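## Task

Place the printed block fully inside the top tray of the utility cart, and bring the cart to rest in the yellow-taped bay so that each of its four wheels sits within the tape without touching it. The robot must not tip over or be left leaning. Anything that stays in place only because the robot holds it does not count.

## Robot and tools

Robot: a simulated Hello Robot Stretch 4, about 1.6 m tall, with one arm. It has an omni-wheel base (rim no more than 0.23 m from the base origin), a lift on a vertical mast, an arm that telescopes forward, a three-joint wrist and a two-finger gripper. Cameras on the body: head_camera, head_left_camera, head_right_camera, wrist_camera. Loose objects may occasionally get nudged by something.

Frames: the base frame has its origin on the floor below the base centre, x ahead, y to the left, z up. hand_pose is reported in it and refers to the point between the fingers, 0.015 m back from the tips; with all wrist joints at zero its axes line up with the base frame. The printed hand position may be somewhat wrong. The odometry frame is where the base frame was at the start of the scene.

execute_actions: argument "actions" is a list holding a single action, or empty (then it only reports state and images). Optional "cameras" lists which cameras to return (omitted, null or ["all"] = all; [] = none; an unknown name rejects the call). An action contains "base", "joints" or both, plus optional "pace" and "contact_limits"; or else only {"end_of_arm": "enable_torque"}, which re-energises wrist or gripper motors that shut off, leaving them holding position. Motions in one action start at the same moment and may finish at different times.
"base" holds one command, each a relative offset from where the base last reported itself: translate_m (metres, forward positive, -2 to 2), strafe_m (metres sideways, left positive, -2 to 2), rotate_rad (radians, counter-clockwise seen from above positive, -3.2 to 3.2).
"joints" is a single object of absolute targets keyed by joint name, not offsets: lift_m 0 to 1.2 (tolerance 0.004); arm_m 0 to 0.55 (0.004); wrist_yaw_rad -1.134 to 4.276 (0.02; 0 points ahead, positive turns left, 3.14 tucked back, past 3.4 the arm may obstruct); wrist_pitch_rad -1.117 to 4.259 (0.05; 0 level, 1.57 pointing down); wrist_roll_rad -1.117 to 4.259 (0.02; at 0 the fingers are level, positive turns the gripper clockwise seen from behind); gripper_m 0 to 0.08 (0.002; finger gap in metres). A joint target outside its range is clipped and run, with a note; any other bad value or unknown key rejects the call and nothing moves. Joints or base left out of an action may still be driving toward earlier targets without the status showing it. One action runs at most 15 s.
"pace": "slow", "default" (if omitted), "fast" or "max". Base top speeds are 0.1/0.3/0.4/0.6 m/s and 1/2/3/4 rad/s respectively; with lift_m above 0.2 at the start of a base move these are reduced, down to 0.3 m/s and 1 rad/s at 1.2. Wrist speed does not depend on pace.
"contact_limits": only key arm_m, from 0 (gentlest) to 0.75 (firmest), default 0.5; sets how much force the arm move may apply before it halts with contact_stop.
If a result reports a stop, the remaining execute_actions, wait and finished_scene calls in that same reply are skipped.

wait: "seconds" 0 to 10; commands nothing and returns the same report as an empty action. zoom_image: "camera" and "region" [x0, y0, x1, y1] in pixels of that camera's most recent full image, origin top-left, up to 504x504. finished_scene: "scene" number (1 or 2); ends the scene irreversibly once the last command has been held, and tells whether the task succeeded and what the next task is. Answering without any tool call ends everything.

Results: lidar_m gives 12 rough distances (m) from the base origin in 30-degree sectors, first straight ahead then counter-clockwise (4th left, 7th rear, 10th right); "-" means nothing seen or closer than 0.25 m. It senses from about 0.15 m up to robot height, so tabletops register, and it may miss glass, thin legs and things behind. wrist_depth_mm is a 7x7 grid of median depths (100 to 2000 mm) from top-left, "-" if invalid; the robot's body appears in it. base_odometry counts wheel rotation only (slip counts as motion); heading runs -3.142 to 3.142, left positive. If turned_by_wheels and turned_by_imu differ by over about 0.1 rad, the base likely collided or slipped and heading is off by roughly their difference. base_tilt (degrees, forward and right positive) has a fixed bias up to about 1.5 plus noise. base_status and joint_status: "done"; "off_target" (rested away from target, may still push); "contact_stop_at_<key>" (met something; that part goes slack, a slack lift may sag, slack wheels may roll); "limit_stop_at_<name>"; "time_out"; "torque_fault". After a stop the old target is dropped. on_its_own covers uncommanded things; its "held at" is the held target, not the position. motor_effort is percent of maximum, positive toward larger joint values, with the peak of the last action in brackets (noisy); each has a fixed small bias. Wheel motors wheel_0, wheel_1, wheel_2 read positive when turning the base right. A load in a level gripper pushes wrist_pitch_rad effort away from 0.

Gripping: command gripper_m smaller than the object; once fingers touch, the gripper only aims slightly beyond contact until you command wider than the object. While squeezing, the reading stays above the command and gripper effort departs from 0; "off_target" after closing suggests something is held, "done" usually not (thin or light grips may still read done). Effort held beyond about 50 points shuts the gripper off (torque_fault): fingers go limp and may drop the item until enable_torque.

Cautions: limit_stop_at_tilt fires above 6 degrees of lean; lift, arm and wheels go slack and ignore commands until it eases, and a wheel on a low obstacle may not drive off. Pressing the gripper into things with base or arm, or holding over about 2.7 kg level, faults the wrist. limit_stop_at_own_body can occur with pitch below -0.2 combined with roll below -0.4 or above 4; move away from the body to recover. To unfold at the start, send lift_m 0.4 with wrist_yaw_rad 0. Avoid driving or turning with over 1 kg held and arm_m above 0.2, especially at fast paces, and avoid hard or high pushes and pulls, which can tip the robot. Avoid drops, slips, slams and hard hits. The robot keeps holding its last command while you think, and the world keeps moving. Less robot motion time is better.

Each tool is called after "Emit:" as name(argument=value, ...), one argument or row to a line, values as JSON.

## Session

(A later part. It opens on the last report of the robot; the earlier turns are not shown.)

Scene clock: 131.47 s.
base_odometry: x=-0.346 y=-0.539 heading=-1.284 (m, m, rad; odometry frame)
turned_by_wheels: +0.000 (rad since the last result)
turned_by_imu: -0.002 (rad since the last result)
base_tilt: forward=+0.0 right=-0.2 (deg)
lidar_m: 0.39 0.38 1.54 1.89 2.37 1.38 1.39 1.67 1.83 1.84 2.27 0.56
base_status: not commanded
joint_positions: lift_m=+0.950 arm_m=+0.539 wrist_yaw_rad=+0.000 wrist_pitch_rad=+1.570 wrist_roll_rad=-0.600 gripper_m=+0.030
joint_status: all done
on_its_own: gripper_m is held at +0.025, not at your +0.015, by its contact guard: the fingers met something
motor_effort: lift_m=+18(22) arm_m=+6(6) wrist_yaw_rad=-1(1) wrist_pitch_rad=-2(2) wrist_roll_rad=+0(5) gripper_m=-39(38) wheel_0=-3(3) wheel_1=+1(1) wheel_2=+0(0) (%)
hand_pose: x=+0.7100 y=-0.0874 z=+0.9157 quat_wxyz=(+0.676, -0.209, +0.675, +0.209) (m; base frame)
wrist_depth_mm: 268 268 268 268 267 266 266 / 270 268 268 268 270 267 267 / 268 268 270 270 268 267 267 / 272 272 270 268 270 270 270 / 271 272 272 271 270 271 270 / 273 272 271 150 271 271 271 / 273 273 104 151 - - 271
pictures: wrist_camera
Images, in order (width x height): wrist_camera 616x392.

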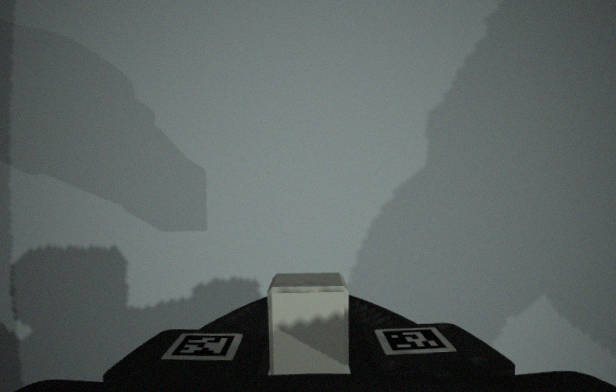

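Depth 0.270 → need 0.18; lower 0.088.

Emit:
execute_actions(
  actions=[
    {"joints":{"lift_m":0.862}},
  ],
  cameras=[],
)

Emit:
execute_actions(
  actions=[
    {"joints":{"gripper_m":0.07}},
  ],
  cameras=[],
)

Emit:
execute_actions(
  actions=[
    {"joints":{"lift_m":1.2}},
  ],
  cameras=["head_right_camera","wrist_camera"],
)

Scene clock: 138.70 s.
base_odometry: x=-0.346 y=-0.539 heading=-1.284 (m, m, rad; odometry frame)
turned_by_wheels: +0.000 (rad since the last result)
turned_by_imu: -0.001 (rad since the last result)
base_tilt: forward=-0.1 right=-0.1 (deg)
lidar_m: 0.41 0.42 1.54 1.87 2.35 1.35 1.39 1.66 1.83 1.85 2.24 0.54
base_status: not commanded
joint_positions: lift_m=+0.862 arm_m=+0.539 wrist_yaw_rad=+0.000 wrist_pitch_rad=+1.570 wrist_roll_rad=-0.600 gripper_m=+0.030
joint_status: all done
on_its_own: gripper_m is held at +0.025, not at your +0.015, by its contact guard: the fingers met something
motor_effort: lift_m=+18(18) arm_m=+6(6) wrist_yaw_rad=+0(0) wrist_pitch_rad=-2(2) wrist_roll_rad=-1(0) gripper_m=-38(37) wheel_0=-3(3) wheel_1=+1(1) wheel_2=+0(0) (%)
hand_pose: x=+0.7100 y=-0.0874 z=+0.8277 quat_wxyz=(+0.676, -0.209, +0.675, +0.209) (m; base frame)
wrist_depth_mm: 181 181 181 181 181 181 - / 182 183 182 182 181 181 181 / 183 182 182 183 182 181 182 / 183 182 182 182 183 182 182 / 184 183 183 183 183 182 182 / 184 184 183 150 183 183 183 / 185 185 104 151 - - -
pictures: none
No camera images: the call's "cameras" was empty. Leave "cameras" out to get every camera's image.

Scene clock: 139.73 s.
base_odometry: x=-0.346 y=-0.539 heading=-1.284 (m, m, rad; odometry frame)
turned_by_wheels: +0.000 (rad since the last result)
turned_by_imu: +0.000 (rad since the last result)
base_tilt: forward=-0.1 right=-0.2 (deg)
lidar_m: 0.36 0.38 1.54 1.91 2.32 1.36 1.38 1.64 1.83 1.85 2.25 0.53
base_status: not commanded
joint_positions: lift_m=+0.862 arm_m=+0.539 wrist_yaw_rad=+0.000 wrist_pitch_rad=+1.570 wrist_roll_rad=-0.600 gripper_m=+0.070
joint_status: all done
motor_effort: lift_m=+18(18) arm_m=+6(6) wrist_yaw_rad=+0(0) wrist_pitch_rad=-2(2) wrist_roll_rad=+0(0) gripper_m=+1(32) wheel_0=-3(3) wheel_1=+1(1) wheel_2=+0(0) (%)
hand_pose: x=+0.7100 y=-0.0874 z=+0.8277 quat_wxyz=(+0.676, -0.209, +0.675, +0.209) (m; base frame)
wrist_depth_mm: 182 182 182 182 181 181 - / 182 182 182 181 181 181 181 / 182 183 182 181 182 181 182 / 183 183 183 182 182 182 182 / 184 184 183 183 183 183 182 / 184 184 185 155 183 183 183 / - - 148 156 151 - -
pictures: none
No camera images: the call's "cameras" was empty. Leave "cameras" out to get every camera's image.

Scene clock: 142.13 s.
base_odometry: x=-0.346 y=-0.539 heading=-1.284 (m, m, rad; odometry frame)
turned_by_wheels: +0.000 (rad since the last result)
turned_by_imu: -0.001 (rad since the last result)
base_tilt: forward=-0.1 right=-0.1 (deg)
lidar_m: 0.39 0.38 1.55 1.90 2.33 1.35 1.38 1.69 1.82 1.84 2.25 0.55
base_status: not commanded
joint_positions: lift_m=+1.199 arm_m=+0.539 wrist_yaw_rad=+0.000 wrist_pitch_rad=+1.570 wrist_roll_rad=-0.600 gripper_m=+0.070
joint_status: all done
motor_effort: lift_m=+23(23) arm_m=+6(6) wrist_yaw_rad=+0(1) wrist_pitch_rad=-2(2) wrist_roll_rad=+0(1) gripper_m=+2(1) wheel_0=-3(3) wheel_1=+1(1) wheel_2=+0(0) (%)
hand_pose: x=+0.7100 y=-0.0874 z=+1.1649 quat_wxyz=(+0.676, -0.209, +0.675, +0.209) (m; base frame)
wrist_depth_mm: 455 492 508 508 512 508 477 / 452 521 512 517 512 508 508 / 455 517 512 521 512 512 508 / 459 512 517 517 508 517 512 / 462 512 517 517 521 512 517 / 459 512 521 521 517 512 508 / - - 148 525 151 - -
pictures: head_right_camera, wrist_camera
Images, in order (width x height): head_right_camera 420x672, wrist_camera 616x392.

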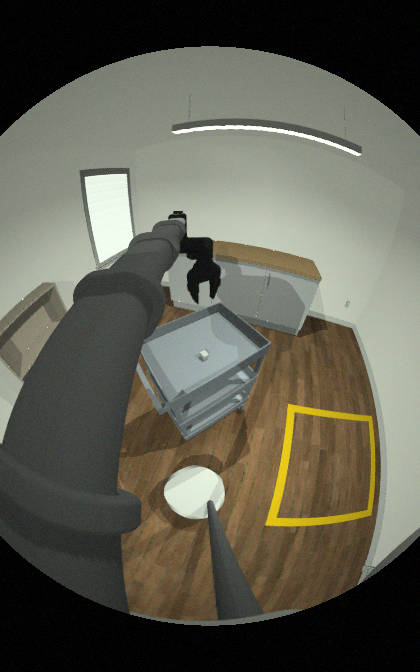

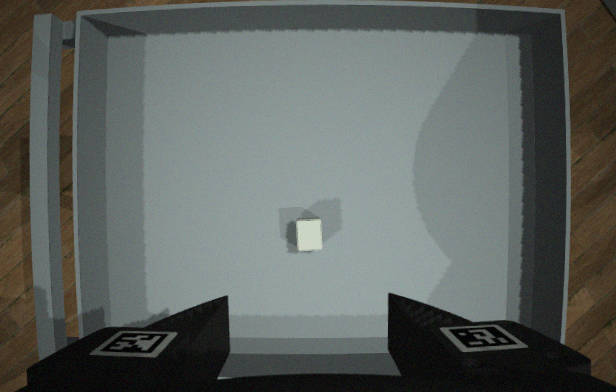

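Emit:
execute_actions(
  actions=[
    {"base":{"strafe_m":-0.10},"joints":{"arm_m":0.417,"wrist_roll_rad":0.97}},
  ],
  cameras=["wrist_camera"],
)

Emit:
execute_actions(
  actions=[
    {"joints":{"lift_m":0.98}},
  ],
  cameras=["wrist_camera"],
)

Scene clock: 172.90 s.
base_odometry: x=-0.442 y=-0.567 heading=-1.284 (m, m, rad; odometry frame)
turned_by_wheels: +0.000 (rad since the last result)
turned_by_imu: -0.002 (rad since the last result)
base_tilt: forward=+0.0 right=-0.2 (deg)
lidar_m: 0.43 0.40 1.64 2.02 2.46 1.41 1.40 1.92 1.74 1.76 2.13 0.61
base_status: done
joint_positions: lift_m=+1.199 arm_m=+0.418 wrist_yaw_rad=+0.000 wrist_pitch_rad=+1.570 wrist_roll_rad=+0.970 gripper_m=+0.070
joint_status: all done
motor_effort: lift_m=+23(23) arm_m=-6(7) wrist_yaw_rad=-1(1) wrist_pitch_rad=-2(3) wrist_roll_rad=+1(6) gripper_m=+2(1) wheel_0=+4(11) wheel_1=-4(13) wheel_2=+0(2) (%)
hand_pose: x=+0.5891 y=-0.0874 z=+1.1649 quat_wxyz=(+0.626, +0.330, +0.625, -0.329) (m; base frame)
wrist_depth_mm: 508 508 508 508 1308 1308 1308 / 504 512 512 508 1308 1281 1281 / 508 517 512 512 1255 1281 1281 / 508 512 512 517 1281 1281 1308 / 512 517 512 517 1336 1255 1308 / 508 517 517 517 1098 1078 1281 / - - 149 521 152 - -
pictures: wrist_camera
Images, in order (width x height): wrist_camera 616x392.

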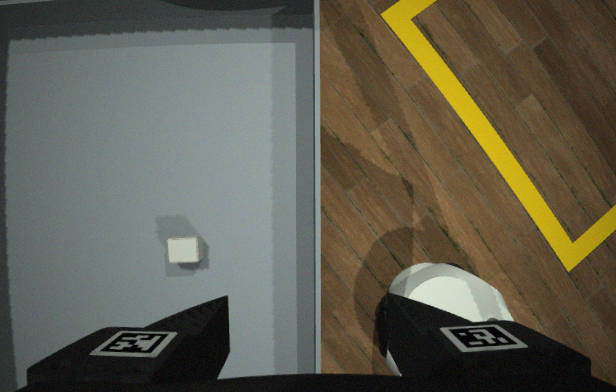

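Scene clock: 174.90 s.
base_odometry: x=-0.442 y=-0.567 heading=-1.284 (m, m, rad; odometry frame)
turned_by_wheels: +0.000 (rad since the last result)
turned_by_imu: -0.001 (rad since the last result)
base_tilt: forward=-0.1 right=-0.2 (deg)
lidar_m: 0.43 0.41 1.63 1.99 2.44 1.39 1.39 1.68 1.74 1.75 2.13 0.62
base_status: not commanded
joint_positions: lift_m=+0.980 arm_m=+0.418 wrist_yaw_rad=+0.000 wrist_pitch_rad=+1.570 wrist_roll_rad=+0.970 gripper_m=+0.070
joint_status: all done
motor_effort: lift_m=+18(22) arm_m=-6(6) wrist_yaw_rad=-1(1) wrist_pitch_rad=-3(2) wrist_roll_rad=+1(2) gripper_m=+0(1) wheel_0=+4(4) wheel_1=-4(4) wheel_2=+0(0) (%)
hand_pose: x=+0.5891 y=-0.0874 z=+0.9458 quat_wxyz=(+0.626, +0.330, +0.625, -0.329) (m; base frame)
wrist_depth_mm: 296 296 296 297 1060 1078 1078 / 297 298 298 300 1078 1098 1098 / 296 298 300 300 1078 1078 1060 / 296 298 300 300 1078 1060 1078 / 298 298 300 301 1098 1060 1098 / 298 290 300 303 1078 904 1078 / - - 148 301 151 - -
pictures: wrist_camera
Images, in order (width x height): wrist_camera 616x392.

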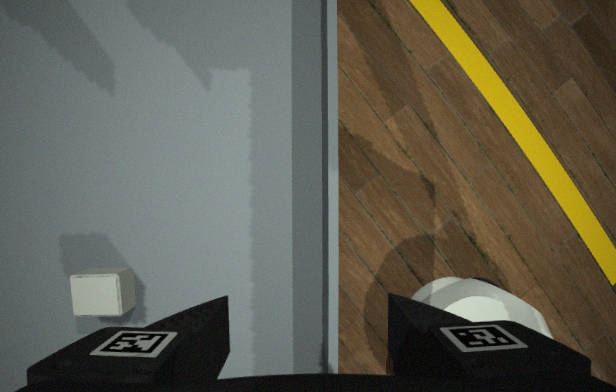

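Emit:
execute_actions(
  actions=[
    {"joints":{"arm_m":0.397,"lift_m":0.93}},
  ],
  cameras=[],
)

Emit:
execute_actions(
  actions=[
    {"joints":{"lift_m":0.87}},
  ],
  cameras=["wrist_camera"],
)

Emit:
execute_actions(
  actions=[
    {"joints":{"gripper_m":0.0}},
  ],
  cameras=["wrist_camera"],
)

Scene clock: 183.27 s.
base_odometry: x=-0.442 y=-0.567 heading=-1.284 (m, m, rad; odometry frame)
turned_by_wheels: +0.000 (rad since the last result)
turned_by_imu: -0.001 (rad since the last result)
base_tilt: forward=-0.1 right=-0.2 (deg)
lidar_m: 0.43 0.40 1.65 2.00 2.46 1.37 1.41 1.68 1.74 1.76 2.14 0.64
base_status: not commanded
joint_positions: lift_m=+0.930 arm_m=+0.398 wrist_yaw_rad=+0.000 wrist_pitch_rad=+1.570 wrist_roll_rad=+0.970 gripper_m=+0.070
joint_status: all done
motor_effort: lift_m=+18(19) arm_m=-6(6) wrist_yaw_rad=+0(0) wrist_pitch_rad=-2(3) wrist_roll_rad=+0(2) gripper_m=+1(0) wheel_0=+4(3) wheel_1=-4(4) wheel_2=+0(0) (%)
hand_pose: x=+0.5691 y=-0.0874 z=+0.8958 quat_wxyz=(+0.626, +0.330, +0.625, -0.330) (m; base frame)
wrist_depth_mm: 247 248 249 248 1025 1008 1042 / 247 248 249 248 1025 1042 1042 / 246 249 249 251 1008 1042 1025 / 248 249 250 250 1025 1042 1042 / 249 249 251 251 1025 1042 1008 / 233 249 251 252 1025 831 1042 / - - 149 253 151 - -
pictures: none
No camera images: the call's "cameras" was empty. Leave "cameras" out to get every camera's image.

Scene clock: 184.43 s.
base_odometry: x=-0.442 y=-0.567 heading=-1.284 (m, m, rad; odometry frame)
turned_by_wheels: +0.000 (rad since the last result)
turned_by_imu: +0.000 (rad since the last result)
base_tilt: forward=-0.1 right=-0.2 (deg)
lidar_m: 0.44 0.40 1.64 1.99 2.45 1.41 1.41 1.64 1.74 1.76 2.15 0.62
base_status: not commanded
joint_positions: lift_m=+0.870 arm_m=+0.398 wrist_yaw_rad=+0.000 wrist_pitch_rad=+1.570 wrist_roll_rad=+0.970 gripper_m=+0.070
joint_status: all done
motor_effort: lift_m=+18(19) arm_m=-6(6) wrist_yaw_rad=+2(1) wrist_pitch_rad=-2(2) wrist_roll_rad=+1(1) gripper_m=+1(0) wheel_0=+3(3) wheel_1=-4(4) wheel_2=+0(0) (%)
hand_pose: x=+0.5691 y=-0.0874 z=+0.8357 quat_wxyz=(+0.626, +0.330, +0.625, -0.330) (m; base frame)
wrist_depth_mm: 188 188 189 190 976 960 976 / 189 189 189 190 960 991 946 / 189 189 190 190 931 976 960 / 189 190 191 191 960 976 976 / 190 190 191 191 976 1008 976 / 190 191 190 193 976 778 991 / - - 148 193 152 - -
pictures: wrist_camera
Images, in order (width x height): wrist_camera 616x392.

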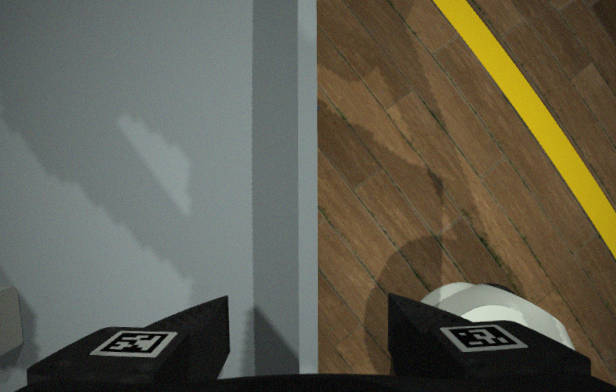

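Scene clock: 185.77 s.
base_odometry: x=-0.442 y=-0.567 heading=-1.284 (m, m, rad; odometry frame)
turned_by_wheels: +0.000 (rad since the last result)
turned_by_imu: +0.000 (rad since the last result)
base_tilt: forward=-0.1 right=-0.2 (deg)
lidar_m: 0.44 0.40 1.64 1.98 2.45 1.40 1.40 1.69 1.74 1.75 2.15 0.61
base_status: not commanded
joint_positions: lift_m=+0.870 arm_m=+0.398 wrist_yaw_rad=-0.003 wrist_pitch_rad=+1.567 wrist_roll_rad=+0.972 gripper_m=+0.004
joint_status: gripper_m off_target (ended at +0.004, target +0.000)
on_its_own: gripper_m is held at +0.003, not at your +0.000, by its contact guard: the fingers met something
motor_effort: lift_m=+18(18) arm_m=-6(6) wrist_yaw_rad=+8(9) wrist_pitch_rad=+8(8) wrist_roll_rad=-6(6) gripper_m=-27(31) wheel_0=+4(3) wheel_1=-4(4) wheel_2=+0(0) (%)
hand_pose: x=+0.5696 y=-0.0874 z=+0.8357 quat_wxyz=(+0.626, +0.332, +0.623, -0.331) (m; base frame)
wrist_depth_mm: 189 189 190 190 960 976 976 / 188 189 190 190 960 976 960 / 189 190 191 191 976 976 976 / 190 191 190 191 960 976 976 / 190 191 191 191 976 976 960 / 190 191 192 147 976 788 991 / 191 192 - 104 - 778 778
pictures: wrist_camera
Images, in order (width x height): wrist_camera 616x392.

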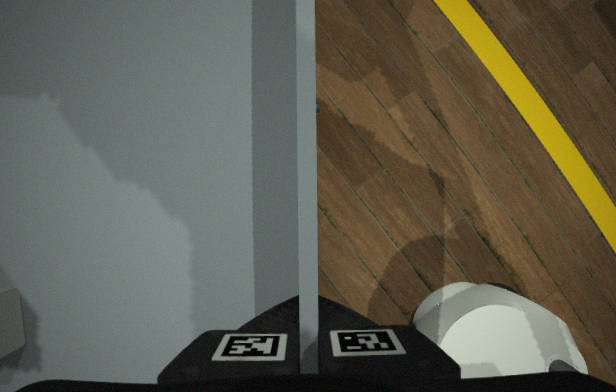

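Emit:
execute_actions(
  actions=[
    {"base":{"translate_m":-0.15},"joints":{"wrist_roll_rad":1.15},"pace":"slow"},
  ],
  cameras=["wrist_camera"],
)

Scene clock: 195.03 s.
base_odometry: x=-0.484 y=-0.423 heading=-1.284 (m, m, rad; odometry frame)
turned_by_wheels: +0.000 (rad since the last result)
turned_by_imu: -0.001 (rad since the last result)
base_tilt: forward=+0.0 right=-0.1 (deg)
lidar_m: 0.49 0.48 1.71 2.04 2.30 1.25 1.24 1.55 1.68 1.69 2.07 0.62
base_status: done
joint_positions: lift_m=+0.870 arm_m=+0.398 wrist_yaw_rad=+0.000 wrist_pitch_rad=+1.564 wrist_roll_rad=+1.151 gripper_m=+0.004
joint_status: all done
on_its_own: gripper_m is held at +0.003, not at your +0.000, by its contact guard: the fingers met something
motor_effort: lift_m=+19(19) arm_m=-6(6) wrist_yaw_rad=-2(30) wrist_pitch_rad=+17(26) wrist_roll_rad=-2(28) gripper_m=-28(42) wheel_0=-3(10) wheel_1=-2(6) wheel_2=+7(9) (%)
hand_pose: x=+0.5705 y=-0.0874 z=+0.8357 quat_wxyz=(+0.595, +0.386, +0.591, -0.383) (m; base frame)
wrist_depth_mm: 189 189 190 190 976 976 960 / 190 190 191 190 991 960 976 / 190 190 191 190 976 991 976 / 190 191 191 191 946 960 991 / 191 191 191 192 976 960 976 / 191 191 191 147 976 788 768 / 191 193 - 104 - 768 778
pictures: wrist_camera
Images, in order (width x height): wrist_camera 616x392.

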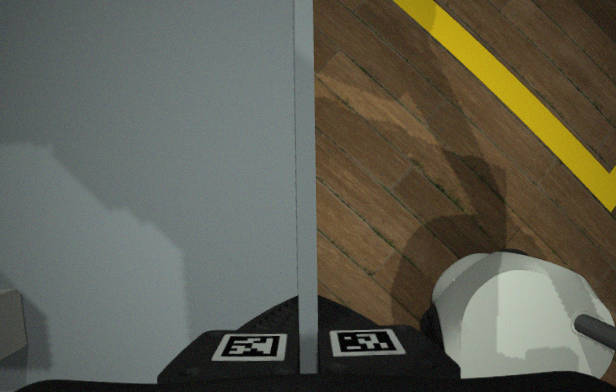

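Emit:
execute_actions(
  actions=[
    {"base":{"translate_m":-0.15},"joints":{"wrist_roll_rad":1.33},"pace":"slow"},
  ],
  cameras=[],
)

Emit:
execute_actions(
  actions=[
    {"base":{"translate_m":-0.15},"joints":{"wrist_roll_rad":1.51},"pace":"slow"},
  ],
  cameras=[],
)

Emit:
execute_actions(
  actions=[
    {"base":{"translate_m":-0.15},"joints":{"wrist_roll_rad":1.69},"pace":"slow"},
  ],
  cameras=["wrist_camera","head_right_camera"],
)

Scene clock: 203.97 s.
base_odometry: x=-0.527 y=-0.280 heading=-1.285 (m, m, rad; odometry frame)
turned_by_wheels: -0.001 (rad since the last result)
turned_by_imu: -0.002 (rad since the last result)
base_tilt: forward=+0.0 right=-0.2 (deg)
lidar_m: 0.51 0.53 1.77 2.11 1.23 1.11 1.13 1.34 1.63 1.65 2.02 0.59
base_status: done
joint_positions: lift_m=+0.870 arm_m=+0.398 wrist_yaw_rad=-0.003 wrist_pitch_rad=+1.563 wrist_roll_rad=+1.335 gripper_m=+0.004
joint_status: all done
on_its_own: gripper_m is held at +0.003, not at your +0.000, by its contact guard: the fingers met something
motor_effort: lift_m=+19(19) arm_m=-6(6) wrist_yaw_rad=+9(33) wrist_pitch_rad=+18(20) wrist_roll_rad=-13(26) gripper_m=-27(42) wheel_0=-7(8) wheel_1=-5(6) wheel_2=+4(14) (%)
hand_pose: x=+0.5703 y=-0.0874 z=+0.8357 quat_wxyz=(+0.557, +0.440, +0.553, -0.437) (m; base frame)
wrist_depth_mm: 190 190 190 191 960 960 960 / 189 191 191 191 991 976 976 / 190 190 191 191 976 976 960 / 191 190 191 192 960 976 991 / 190 190 192 191 991 788 768 / 191 191 193 147 960 778 778 / 191 192 - 104 - 778 750
pictures: none
No camera images: the call's "cameras" was empty. Leave "cameras" out to get every camera's image.

Scene clock: 206.73 s.
base_odometry: x=-0.569 y=-0.136 heading=-1.286 (m, m, rad; odometry frame)
turned_by_wheels: -0.001 (rad since the last result)
turned_by_imu: -0.002 (rad since the last result)
base_tilt: forward=-0.1 right=-0.2 (deg)
lidar_m: 0.53 0.57 1.82 2.15 1.10 0.97 0.97 1.17 1.58 1.61 1.94 0.58
base_status: done
joint_positions: lift_m=+0.870 arm_m=+0.398 wrist_yaw_rad=-0.003 wrist_pitch_rad=+1.563 wrist_roll_rad=+1.514 gripper_m=+0.004
joint_status: all done
on_its_own: gripper_m is held at +0.003, not at your +0.000, by its contact guard: the fingers met something
motor_effort: lift_m=+19(19) arm_m=-6(5) wrist_yaw_rad=+9(29) wrist_pitch_rad=+19(22) wrist_roll_rad=-12(24) gripper_m=-26(38) wheel_0=-9(7) wheel_1=-7(7) wheel_2=+3(12) (%)
hand_pose: x=+0.5704 y=-0.0874 z=+0.8357 quat_wxyz=(+0.515, +0.488, +0.511, -0.484) (m; base frame)
wrist_depth_mm: 190 190 191 191 976 991 960 / 190 191 191 191 960 991 960 / 190 191 191 191 976 976 976 / 191 191 191 191 960 946 759 / 191 191 191 193 960 798 759 / 191 191 191 147 976 854 768 / 191 191 - 104 - 960 768
pictures: none
No camera images: the call's "cameras" was empty. Leave "cameras" out to get every camera's image.

Scene clock: 209.50 s.
base_odometry: x=-0.611 y=+0.008 heading=-1.287 (m, m, rad; odometry frame)
turned_by_wheels: -0.001 (rad since the last result)
turned_by_imu: -0.001 (rad since the last result)
base_tilt: forward=-0.1 right=-0.2 (deg)
lidar_m: 0.53 0.61 1.93 2.20 0.92 0.81 0.82 1.01 1.53 1.54 1.88 0.56
base_status: done
joint_positions: lift_m=+0.870 arm_m=+0.398 wrist_yaw_rad=-0.002 wrist_pitch_rad=+1.562 wrist_roll_rad=+1.693 gripper_m=+0.004
joint_status: all done
on_its_own: gripper_m is held at +0.003, not at your +0.000, by its contact guard: the fingers met something
motor_effort: lift_m=+19(19) arm_m=-6(6) wrist_yaw_rad=+5(27) wrist_pitch_rad=+20(23) wrist_roll_rad=-9(26) gripper_m=-27(38) wheel_0=-8(7) wheel_1=-5(7) wheel_2=+3(14) (%)
hand_pose: x=+0.5705 y=-0.0874 z=+0.8357 quat_wxyz=(+0.470, +0.532, +0.466, -0.528) (m; base frame)
wrist_depth_mm: 189 190 190 190 976 976 976 / 190 191 191 191 976 976 976 / 191 191 191 191 976 976 778 / 190 191 191 192 960 798 768 / 191 190 191 192 960 820 778 / 191 191 191 147 991 976 866 / 190 191 - 104 - 991 976
pictures: head_right_camera, wrist_camera
Images, in order (width x height): head_right_camera 420x672, wrist_camera 616x392.

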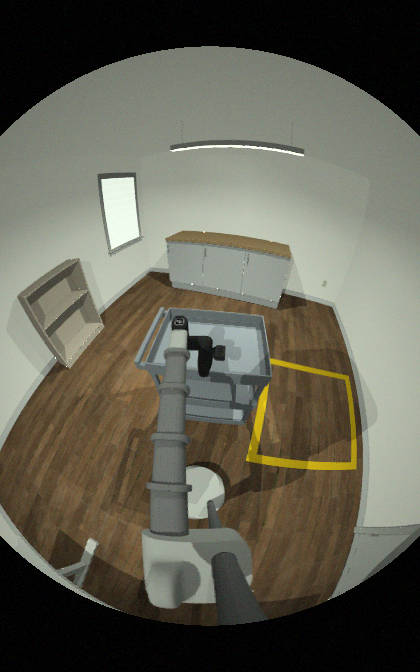

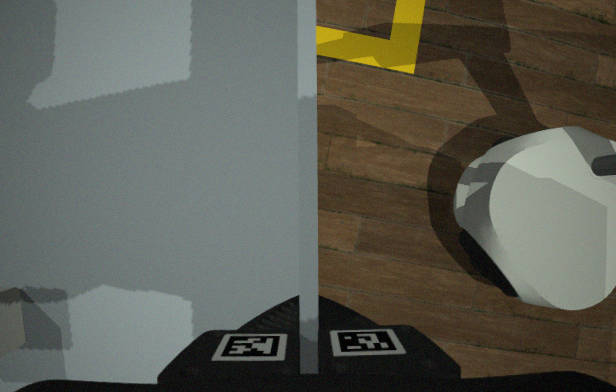

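Emit:
execute_actions(
  actions=[
    {"base":{"translate_m":-0.2},"joints":{"wrist_roll_rad":1.83},"pace":"slow"},
  ],
  cameras=[],
)

Emit:
execute_actions(
  actions=[
    {"base":{"strafe_m":-0.12},"pace":"slow"},
  ],
  cameras=["wrist_camera"],
)

Scene clock: 224.20 s.
base_odometry: x=-0.667 y=+0.199 heading=-1.288 (m, m, rad; odometry frame)
turned_by_wheels: -0.001 (rad since the last result)
turned_by_imu: -0.003 (rad since the last result)
base_tilt: forward=+0.0 right=-0.2 (deg)
lidar_m: 0.55 0.66 2.01 2.26 0.73 0.62 0.65 0.76 1.43 1.46 1.79 0.55
base_status: done
joint_positions: lift_m=+0.870 arm_m=+0.398 wrist_yaw_rad=-0.003 wrist_pitch_rad=+1.562 wrist_roll_rad=+1.834 gripper_m=+0.004
joint_status: all done
on_its_own: gripper_m is held at +0.003, not at your +0.000, by its contact guard: the fingers met something
motor_effort: lift_m=+19(19) arm_m=-5(6) wrist_yaw_rad=+7(26) wrist_pitch_rad=+20(23) wrist_roll_rad=-10(21) gripper_m=-27(34) wheel_0=-11(14) wheel_1=-6(6) wheel_2=+1(9) (%)
hand_pose: x=+0.5705 y=-0.0874 z=+0.8357 quat_wxyz=(+0.431, +0.564, +0.428, -0.559) (m; base frame)
wrist_depth_mm: 190 191 191 191 976 976 976 / 190 191 191 191 976 991 976 / 190 191 191 191 976 809 759 / 190 191 190 191 991 778 759 / 190 191 191 191 976 976 768 / 192 191 192 148 976 946 991 / 191 192 - 104 - 976 960
pictures: none
No camera images: the call's "cameras" was empty. Leave "cameras" out to get every camera's image.

Scene clock: 226.57 s.
base_odometry: x=-0.782 y=+0.166 heading=-1.287 (m, m, rad; odometry frame)
turned_by_wheels: +0.001 (rad since the last result)
turned_by_imu: +0.001 (rad since the last result)
base_tilt: forward=-0.1 right=-0.2 (deg)
lidar_m: 0.56 0.64 2.13 2.39 0.76 0.66 0.69 0.84 1.33 1.37 1.66 0.55
base_status: done
joint_positions: lift_m=+0.870 arm_m=+0.398 wrist_yaw_rad=+0.003 wrist_pitch_rad=+1.568 wrist_roll_rad=+1.825 gripper_m=+0.004
joint_status: not commanded
on_its_own: gripper_m is held at +0.003, not at your +0.000, by its contact guard: the fingers met something; wrist_roll_rad is at rest, and its effort (+14) is outside its rest range (-13 to +13)
motor_effort: lift_m=+19(19) arm_m=-5(6) wrist_yaw_rad=-9(12) wrist_pitch_rad=+5(20) wrist_roll_rad=+14(17) gripper_m=-30(31) wheel_0=+9(20) wheel_1=+0(8) wheel_2=+3(3) (%)
hand_pose: x=+0.5697 y=-0.0874 z=+0.8356 quat_wxyz=(+0.434, +0.560, +0.433, -0.558) (m; base frame)
wrist_depth_mm: 189 190 190 976 976 976 991 / 190 190 190 960 946 991 960 / 190 190 191 960 976 798 768 / 190 190 192 192 976 788 778 / 190 190 191 192 960 976 768 / 191 191 191 147 991 991 976 / 190 190 - 104 - 976 991
pictures: wrist_camera
Images, in order (width x height): wrist_camera 616x392.

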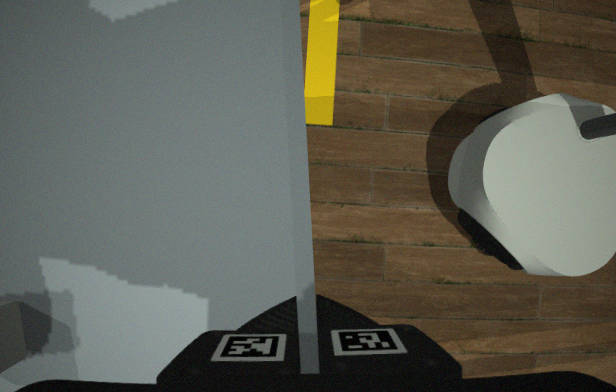

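Emit:
execute_actions(
  actions=[
    {"base":{"strafe_m":-0.3},"pace":"slow"},
  ],
  cameras=["wrist_camera"],
)

Emit:
execute_actions(
  actions=[
    {"base":{"strafe_m":-0.5},"pace":"slow"},
  ],
  cameras=["wrist_camera","head_right_camera","head_camera"],
)

Scene clock: 234.20 s.
base_odometry: x=-1.070 y=+0.082 heading=-1.287 (m, m, rad; odometry frame)
turned_by_wheels: +0.000 (rad since the last result)
turned_by_imu: +0.000 (rad since the last result)
base_tilt: forward=-0.1 right=-0.2 (deg)
lidar_m: 0.56 0.65 2.39 2.67 0.87 0.75 0.77 1.18 1.06 1.07 1.31 0.52
base_status: done
joint_positions: lift_m=+0.870 arm_m=+0.398 wrist_yaw_rad=-0.006 wrist_pitch_rad=+1.567 wrist_roll_rad=+1.834 gripper_m=+0.004
joint_status: not commanded
on_its_own: gripper_m is held at +0.003, not at your +0.000, by its contact guard: the fingers met something; wrist_yaw_rad is at rest, and its effort (+17) is outside its rest range (-13 to +13)
motor_effort: lift_m=+19(19) arm_m=-4(4) wrist_yaw_rad=+17(17) wrist_pitch_rad=+6(6) wrist_roll_rad=-11(14) gripper_m=-27(29) wheel_0=+7(17) wheel_1=-3(7) wheel_2=-1(4) (%)
hand_pose: x=+0.5689 y=-0.0874 z=+0.8356 quat_wxyz=(+0.429, +0.563, +0.428, -0.562) (m; base frame)
wrist_depth_mm: 189 190 190 191 960 991 1008 / 190 190 191 190 991 991 976 / 190 190 191 191 976 788 768 / 190 190 191 191 991 768 778 / 190 191 191 192 976 991 778 / 190 191 191 147 976 976 991 / 190 191 - 105 - 960 1008
pictures: wrist_camera
Images, in order (width x height): wrist_camera 616x392.

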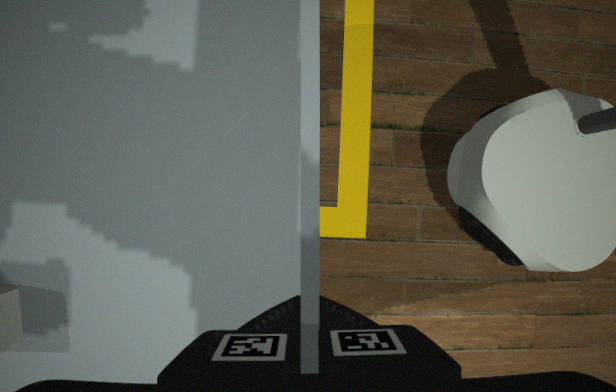

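Scene clock: 240.33 s.
base_odometry: x=-1.549 y=-0.058 heading=-1.286 (m, m, rad; odometry frame)
turned_by_wheels: +0.001 (rad since the last result)
turned_by_imu: +0.003 (rad since the last result)
base_tilt: forward=-0.1 right=-0.2 (deg)
lidar_m: 0.54 0.63 2.81 1.71 1.06 0.97 1.05 0.68 0.60 0.60 0.72 0.54
base_status: done
joint_positions: lift_m=+0.870 arm_m=+0.398 wrist_yaw_rad=+0.008 wrist_pitch_rad=+1.563 wrist_roll_rad=+1.824 gripper_m=+0.004
joint_status: not commanded
on_its_own: gripper_m is held at +0.003, not at your +0.000, by its contact guard: the fingers met something; wrist_yaw_rad is at rest, and its effort (-21) is outside its rest range (-13 to +13); wrist_roll_rad is at rest, and its effort (+17) is outside its rest range (-13 to +13)
motor_effort: lift_m=+19(19) arm_m=-4(4) wrist_yaw_rad=-21(22) wrist_pitch_rad=+20(19) wrist_roll_rad=+17(17) gripper_m=-31(31) wheel_0=+8(14) wheel_1=-1(7) wheel_2=+3(0) (%)
hand_pose: x=+0.5710 y=-0.0874 z=+0.8357 quat_wxyz=(+0.437, +0.560, +0.433, -0.555) (m; base frame)
wrist_depth_mm: 189 190 191 960 976 960 976 / 190 190 190 960 991 960 976 / 190 191 192 976 960 831 778 / 190 190 191 976 960 788 750 / 190 191 191 191 960 976 759 / 191 192 191 136 976 976 976 / 191 191 - 105 - 976 1008
pictures: head_camera, head_right_camera, wrist_camera
Images, in order (width x height): head_camera 420x560, head_right_camera 420x672, wrist_camera 616x392.

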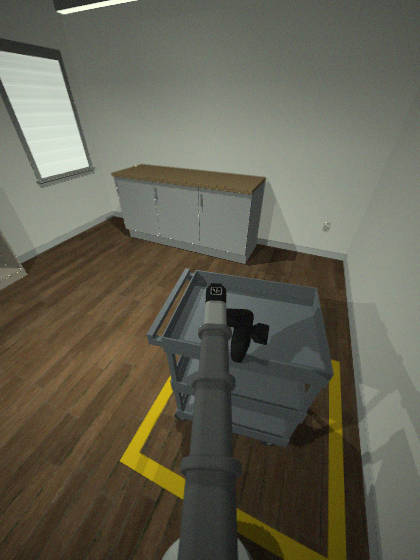

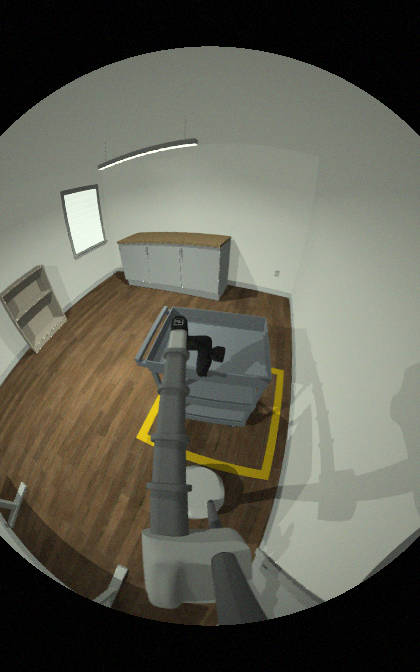

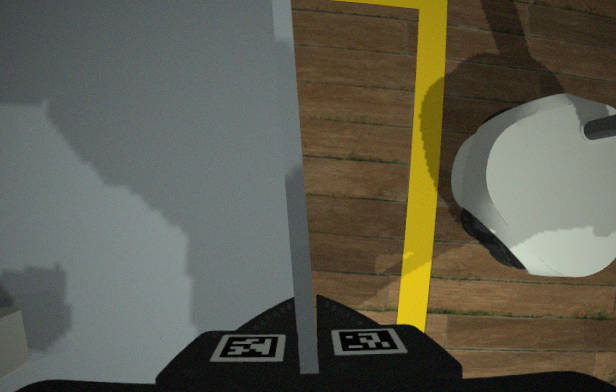

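Emit:
execute_actions(
  actions=[
    {"joints":{"gripper_m":0.06}},
  ],
  cameras=[],
)

Emit:
execute_actions(
  actions=[
    {"joints":{"lift_m":1.05}},
  ],
  cameras=[],
)

Emit:
execute_actions(
  actions=[
    {"joints":{"arm_m":0.0,"wrist_yaw_rad":1.5,"wrist_pitch_rad":0,"wrist_roll_rad":0},"base":{"translate_m":-0.25}},
  ],
  cameras=[],
)

Emit:
execute_actions(
  actions=[
    {"joints":{"lift_m":0.3}},
  ],
  cameras=["head_camera","head_right_camera","head_left_camera"],
)

Emit:
zoom_image(
  camera="head_camera",
  region=[80,230,400,500],
)

Scene clock: 251.67 s.
base_odometry: x=-1.549 y=-0.058 heading=-1.286 (m, m, rad; odometry frame)
turned_by_wheels: +0.000 (rad since the last result)
turned_by_imu: -0.002 (rad since the last result)
base_tilt: forward=-0.1 right=-0.1 (deg)
lidar_m: 0.55 0.63 2.82 1.73 1.03 0.95 1.03 0.69 0.60 0.61 0.77 0.53
base_status: not commanded
joint_positions: lift_m=+0.870 arm_m=+0.398 wrist_yaw_rad=+0.000 wrist_pitch_rad=+1.569 wrist_roll_rad=+1.830 gripper_m=+0.060
joint_status: all done
motor_effort: lift_m=+19(19) arm_m=-4(4) wrist_yaw_rad=-1(22) wrist_pitch_rad=+0(19) wrist_roll_rad=+1(18) gripper_m=+2(26) wheel_0=+5(8) wheel_1=-1(1) wheel_2=+3(3) (%)
hand_pose: x=+0.5690 y=-0.0874 z=+0.8356 quat_wxyz=(+0.432, +0.561, +0.431, -0.560) (m; base frame)
wrist_depth_mm: 190 190 190 991 960 960 991 / 189 190 191 976 960 976 991 / 189 190 191 976 976 809 759 / 189 190 191 946 976 778 778 / 190 191 191 960 976 976 778 / 190 190 191 439 976 991 976 / 190 - 147 191 130 - -
pictures: none
No camera images: the call's "cameras" was empty. Leave "cameras" out to get every camera's image.

Scene clock: 253.50 s.
base_odometry: x=-1.549 y=-0.058 heading=-1.286 (m, m, rad; odometry frame)
turned_by_wheels: +0.000 (rad since the last result)
turned_by_imu: -0.001 (rad since the last result)
base_tilt: forward=-0.1 right=-0.1 (deg)
lidar_m: 0.54 0.62 2.79 1.73 1.06 0.96 1.03 0.70 0.60 0.61 0.76 0.55
base_status: not commanded
joint_positions: lift_m=+1.050 arm_m=+0.398 wrist_yaw_rad=+0.000 wrist_pitch_rad=+1.570 wrist_roll_rad=+1.830 gripper_m=+0.060
joint_status: all done
motor_effort: lift_m=+23(24) arm_m=-5(4) wrist_yaw_rad=+0(0) wrist_pitch_rad=+0(0) wrist_roll_rad=+1(1) gripper_m=+1(1) wheel_0=+5(6) wheel_1=-1(1) wheel_2=+2(3) (%)
hand_pose: x=+0.5689 y=-0.0874 z=+1.0153 quat_wxyz=(+0.432, +0.561, +0.431, -0.560) (m; base frame)
wrist_depth_mm: 368 366 366 1118 1138 1138 1160 / 364 368 370 1160 1160 1138 1182 / 368 366 368 1138 1160 946 946 / 364 366 368 1160 1160 946 960 / 368 368 370 1160 1182 1060 1160 / 368 368 370 373 1138 1182 1160 / 366 - 147 373 130 - -
pictures: none
No camera images: the call's "cameras" was empty. Leave "cameras" out to get every camera's image.

Scene clock: 255.77 s.
base_odometry: x=-1.619 y=+0.181 heading=-1.287 (m, m, rad; odometry frame)
turned_by_wheels: -0.001 (rad since the last result)
turned_by_imu: -0.001 (rad since the last result)
base_tilt: forward=-0.1 right=-0.2 (deg)
lidar_m: 0.78 0.91 2.91 1.28 0.80 0.74 0.89 0.56 0.50 0.52 0.64 0.80
base_status: done
joint_positions: lift_m=+1.050 arm_m=+0.001 wrist_yaw_rad=+1.500 wrist_pitch_rad=+0.003 wrist_roll_rad=+0.000 gripper_m=+0.060
joint_status: all done
motor_effort: lift_m=+22(23) arm_m=-6(8) wrist_yaw_rad=-1(6) wrist_pitch_rad=-10(19) wrist_roll_rad=+0(3) gripper_m=+0(2) wheel_0=-3(8) wheel_1=-4(6) wheel_2=+1(10) (%)
hand_pose: x=+0.2742 y=+0.2060 z=+1.2274 quat_wxyz=(+0.732, -0.001, +0.001, +0.682) (m; base frame)
wrist_depth_mm: 1863 - - - - - - / 1808 - - - - - - / 1756 - - - - - - / 1921 - - - - - - / 1756 - - - - - - / 1661 1756 - - - - - / 1281 - 147 - 130 - -
pictures: none
No camera images: the call's "cameras" was empty. Leave "cameras" out to get every camera's image.

Scene clock: 259.53 s.
base_odometry: x=-1.619 y=+0.181 heading=-1.287 (m, m, rad; odometry frame)
turned_by_wheels: +0.000 (rad since the last result)
turned_by_imu: -0.001 (rad since the last result)
base_tilt: forward=+0.0 right=-0.2 (deg)
lidar_m: 0.78 0.91 2.95 1.27 0.77 0.71 0.89 0.57 0.50 0.52 0.65 0.81
base_status: not commanded
joint_positions: lift_m=+0.300 arm_m=+0.001 wrist_yaw_rad=+1.500 wrist_pitch_rad=+0.003 wrist_roll_rad=+0.000 gripper_m=+0.060
joint_status: all done
motor_effort: lift_m=+18(21) arm_m=-6(6) wrist_yaw_rad=-1(1) wrist_pitch_rad=-11(11) wrist_roll_rad=-1(1) gripper_m=+0(0) wheel_0=-3(3) wheel_1=-3(4) wheel_2=+0(0) (%)
hand_pose: x=+0.2742 y=+0.2060 z=+0.4778 quat_wxyz=(+0.732, -0.001, +0.001, +0.682) (m; base frame)
wrist_depth_mm: 1863 - - - - - - / 1808 - - - - - - / 1366 - - - - - - / 1808 - - - - - - / 1863 - - - - - - / 1618 1618 1661 1618 1464 1537 1499 / 1182 - 148 1229 130 - -
pictures: head_camera, head_left_camera, head_right_camera
Images, in order (width x height): head_camera 420x560, head_left_camera 420x672, head_right_camera 420x672.

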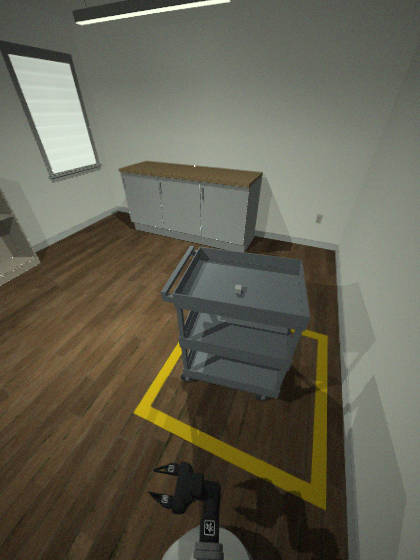

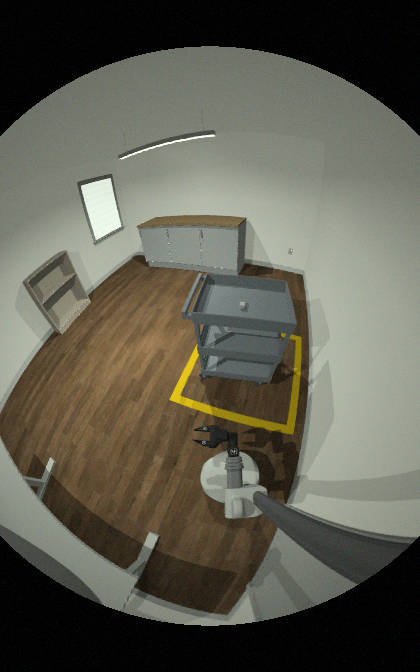

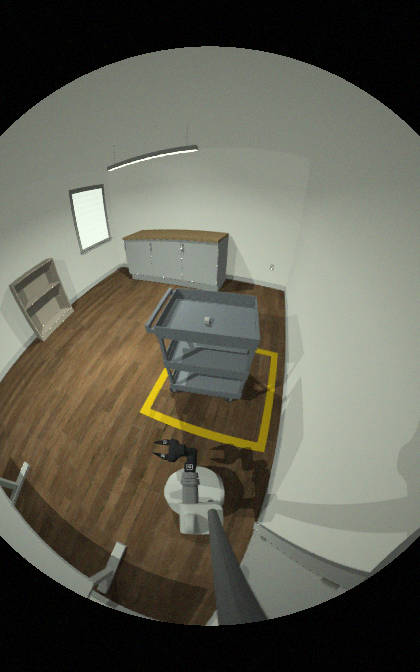

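Region (80, 230, 400, 500) of head_camera's 420x560 image, scaled by 1.575, with more detail than that image has; it fills the top 425 rows of this view, and the rest is white.

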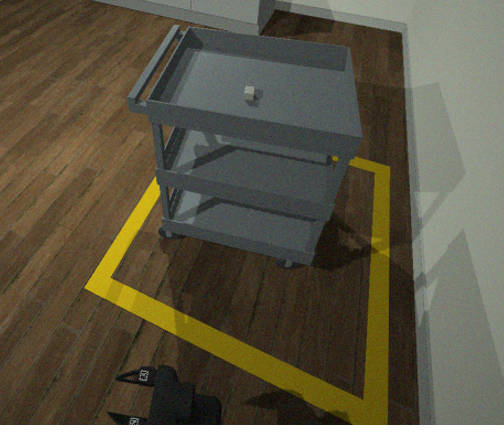

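Emit:
zoom_image(
  camera="head_left_camera",
  region=[150,260,330,450],
)

Region (150, 260, 330, 450) of head_left_camera's 420x672 image, scaled by 2.653, with more detail than that image has; it fills the left 477 columns of this view, and the rest is white.

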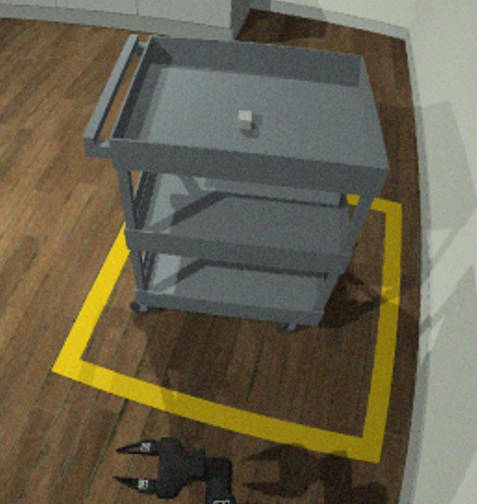

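Emit:
execute_actions(
  actions=[
    {"joints":{"lift_m":1.05},"base":{"translate_m":0.25}},
  ],
  cameras=[],
)

Emit:
execute_actions(
  actions=[
    {"joints":{"arm_m":0.398,"wrist_yaw_rad":0,"wrist_pitch_rad":1.57,"wrist_roll_rad":1.75}},
  ],
  cameras=["wrist_camera"],
)

Scene clock: 279.40 s.
base_odometry: x=-1.549 y=-0.058 heading=-1.287 (m, m, rad; odometry frame)
turned_by_wheels: +0.000 (rad since the last result)
turned_by_imu: -0.002 (rad since the last result)
base_tilt: forward=+0.0 right=-0.2 (deg)
lidar_m: 0.52 0.63 2.81 1.72 1.06 0.95 1.03 0.68 0.61 0.59 0.76 0.55
base_status: done
joint_positions: lift_m=+1.050 arm_m=+0.001 wrist_yaw_rad=+1.500 wrist_pitch_rad=+0.003 wrist_roll_rad=+0.000 gripper_m=+0.060
joint_status: all done
motor_effort: lift_m=+23(25) arm_m=-6(6) wrist_yaw_rad=-1(2) wrist_pitch_rad=-10(10) wrist_roll_rad=+0(1) gripper_m=+2(0) wheel_0=+3(7) wheel_1=+4(8) wheel_2=-1(9) (%)
hand_pose: x=+0.2742 y=+0.2060 z=+1.2274 quat_wxyz=(+0.732, -0.001, +0.001, +0.682) (m; base frame)
wrist_depth_mm: - - - - - - - / - - - - - - - / - - - - - - - / - - - - - - - / - - - - - - - / 1708 - - - - - - / 1281 - 148 - 130 - -
pictures: none
No camera images: the call's "cameras" was empty. Leave "cameras" out to get every camera's image.

Scene clock: 281.67 s.
base_odometry: x=-1.549 y=-0.058 heading=-1.287 (m, m, rad; odometry frame)
turned_by_wheels: +0.000 (rad since the last result)
turned_by_imu: -0.001 (rad since the last result)
base_tilt: forward=+0.0 right=-0.2 (deg)
lidar_m: 0.54 0.61 2.81 1.71 1.04 0.95 1.03 0.66 0.59 0.61 0.76 0.55
base_status: not commanded
joint_positions: lift_m=+1.050 arm_m=+0.397 wrist_yaw_rad=+0.000 wrist_pitch_rad=+1.570 wrist_roll_rad=+1.750 gripper_m=+0.060
joint_status: all done
motor_effort: lift_m=+23(23) arm_m=+6(8) wrist_yaw_rad=-1(8) wrist_pitch_rad=+0(8) wrist_roll_rad=+1(6) gripper_m=+1(0) wheel_0=+3(3) wheel_1=+4(4) wheel_2=-1(1) (%)
hand_pose: x=+0.5681 y=-0.0874 z=+1.0154 quat_wxyz=(+0.454, +0.543, +0.453, -0.542) (m; base frame)
wrist_depth_mm: 364 364 368 1118 1138 1160 1160 / 366 366 370 1138 1138 1138 1160 / 364 366 368 1118 1138 991 1138 / 364 366 368 1138 1160 917 946 / 366 366 368 1160 1160 960 946 / 364 368 368 1160 1138 1182 1160 / 364 - 148 1138 130 - -
pictures: wrist_camera
Images, in order (width x height): wrist_camera 616x392.

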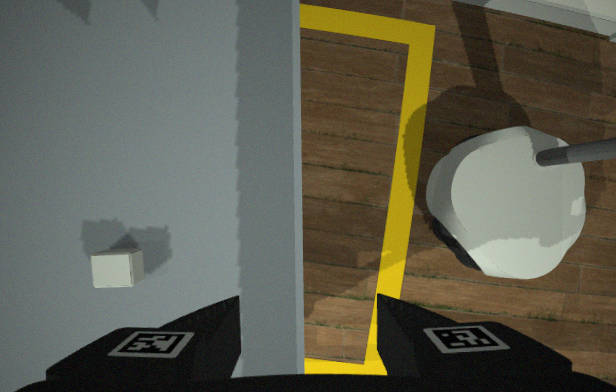

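Emit:
finished_scene(
  scene=2,
)

The scene is finished: the task was done.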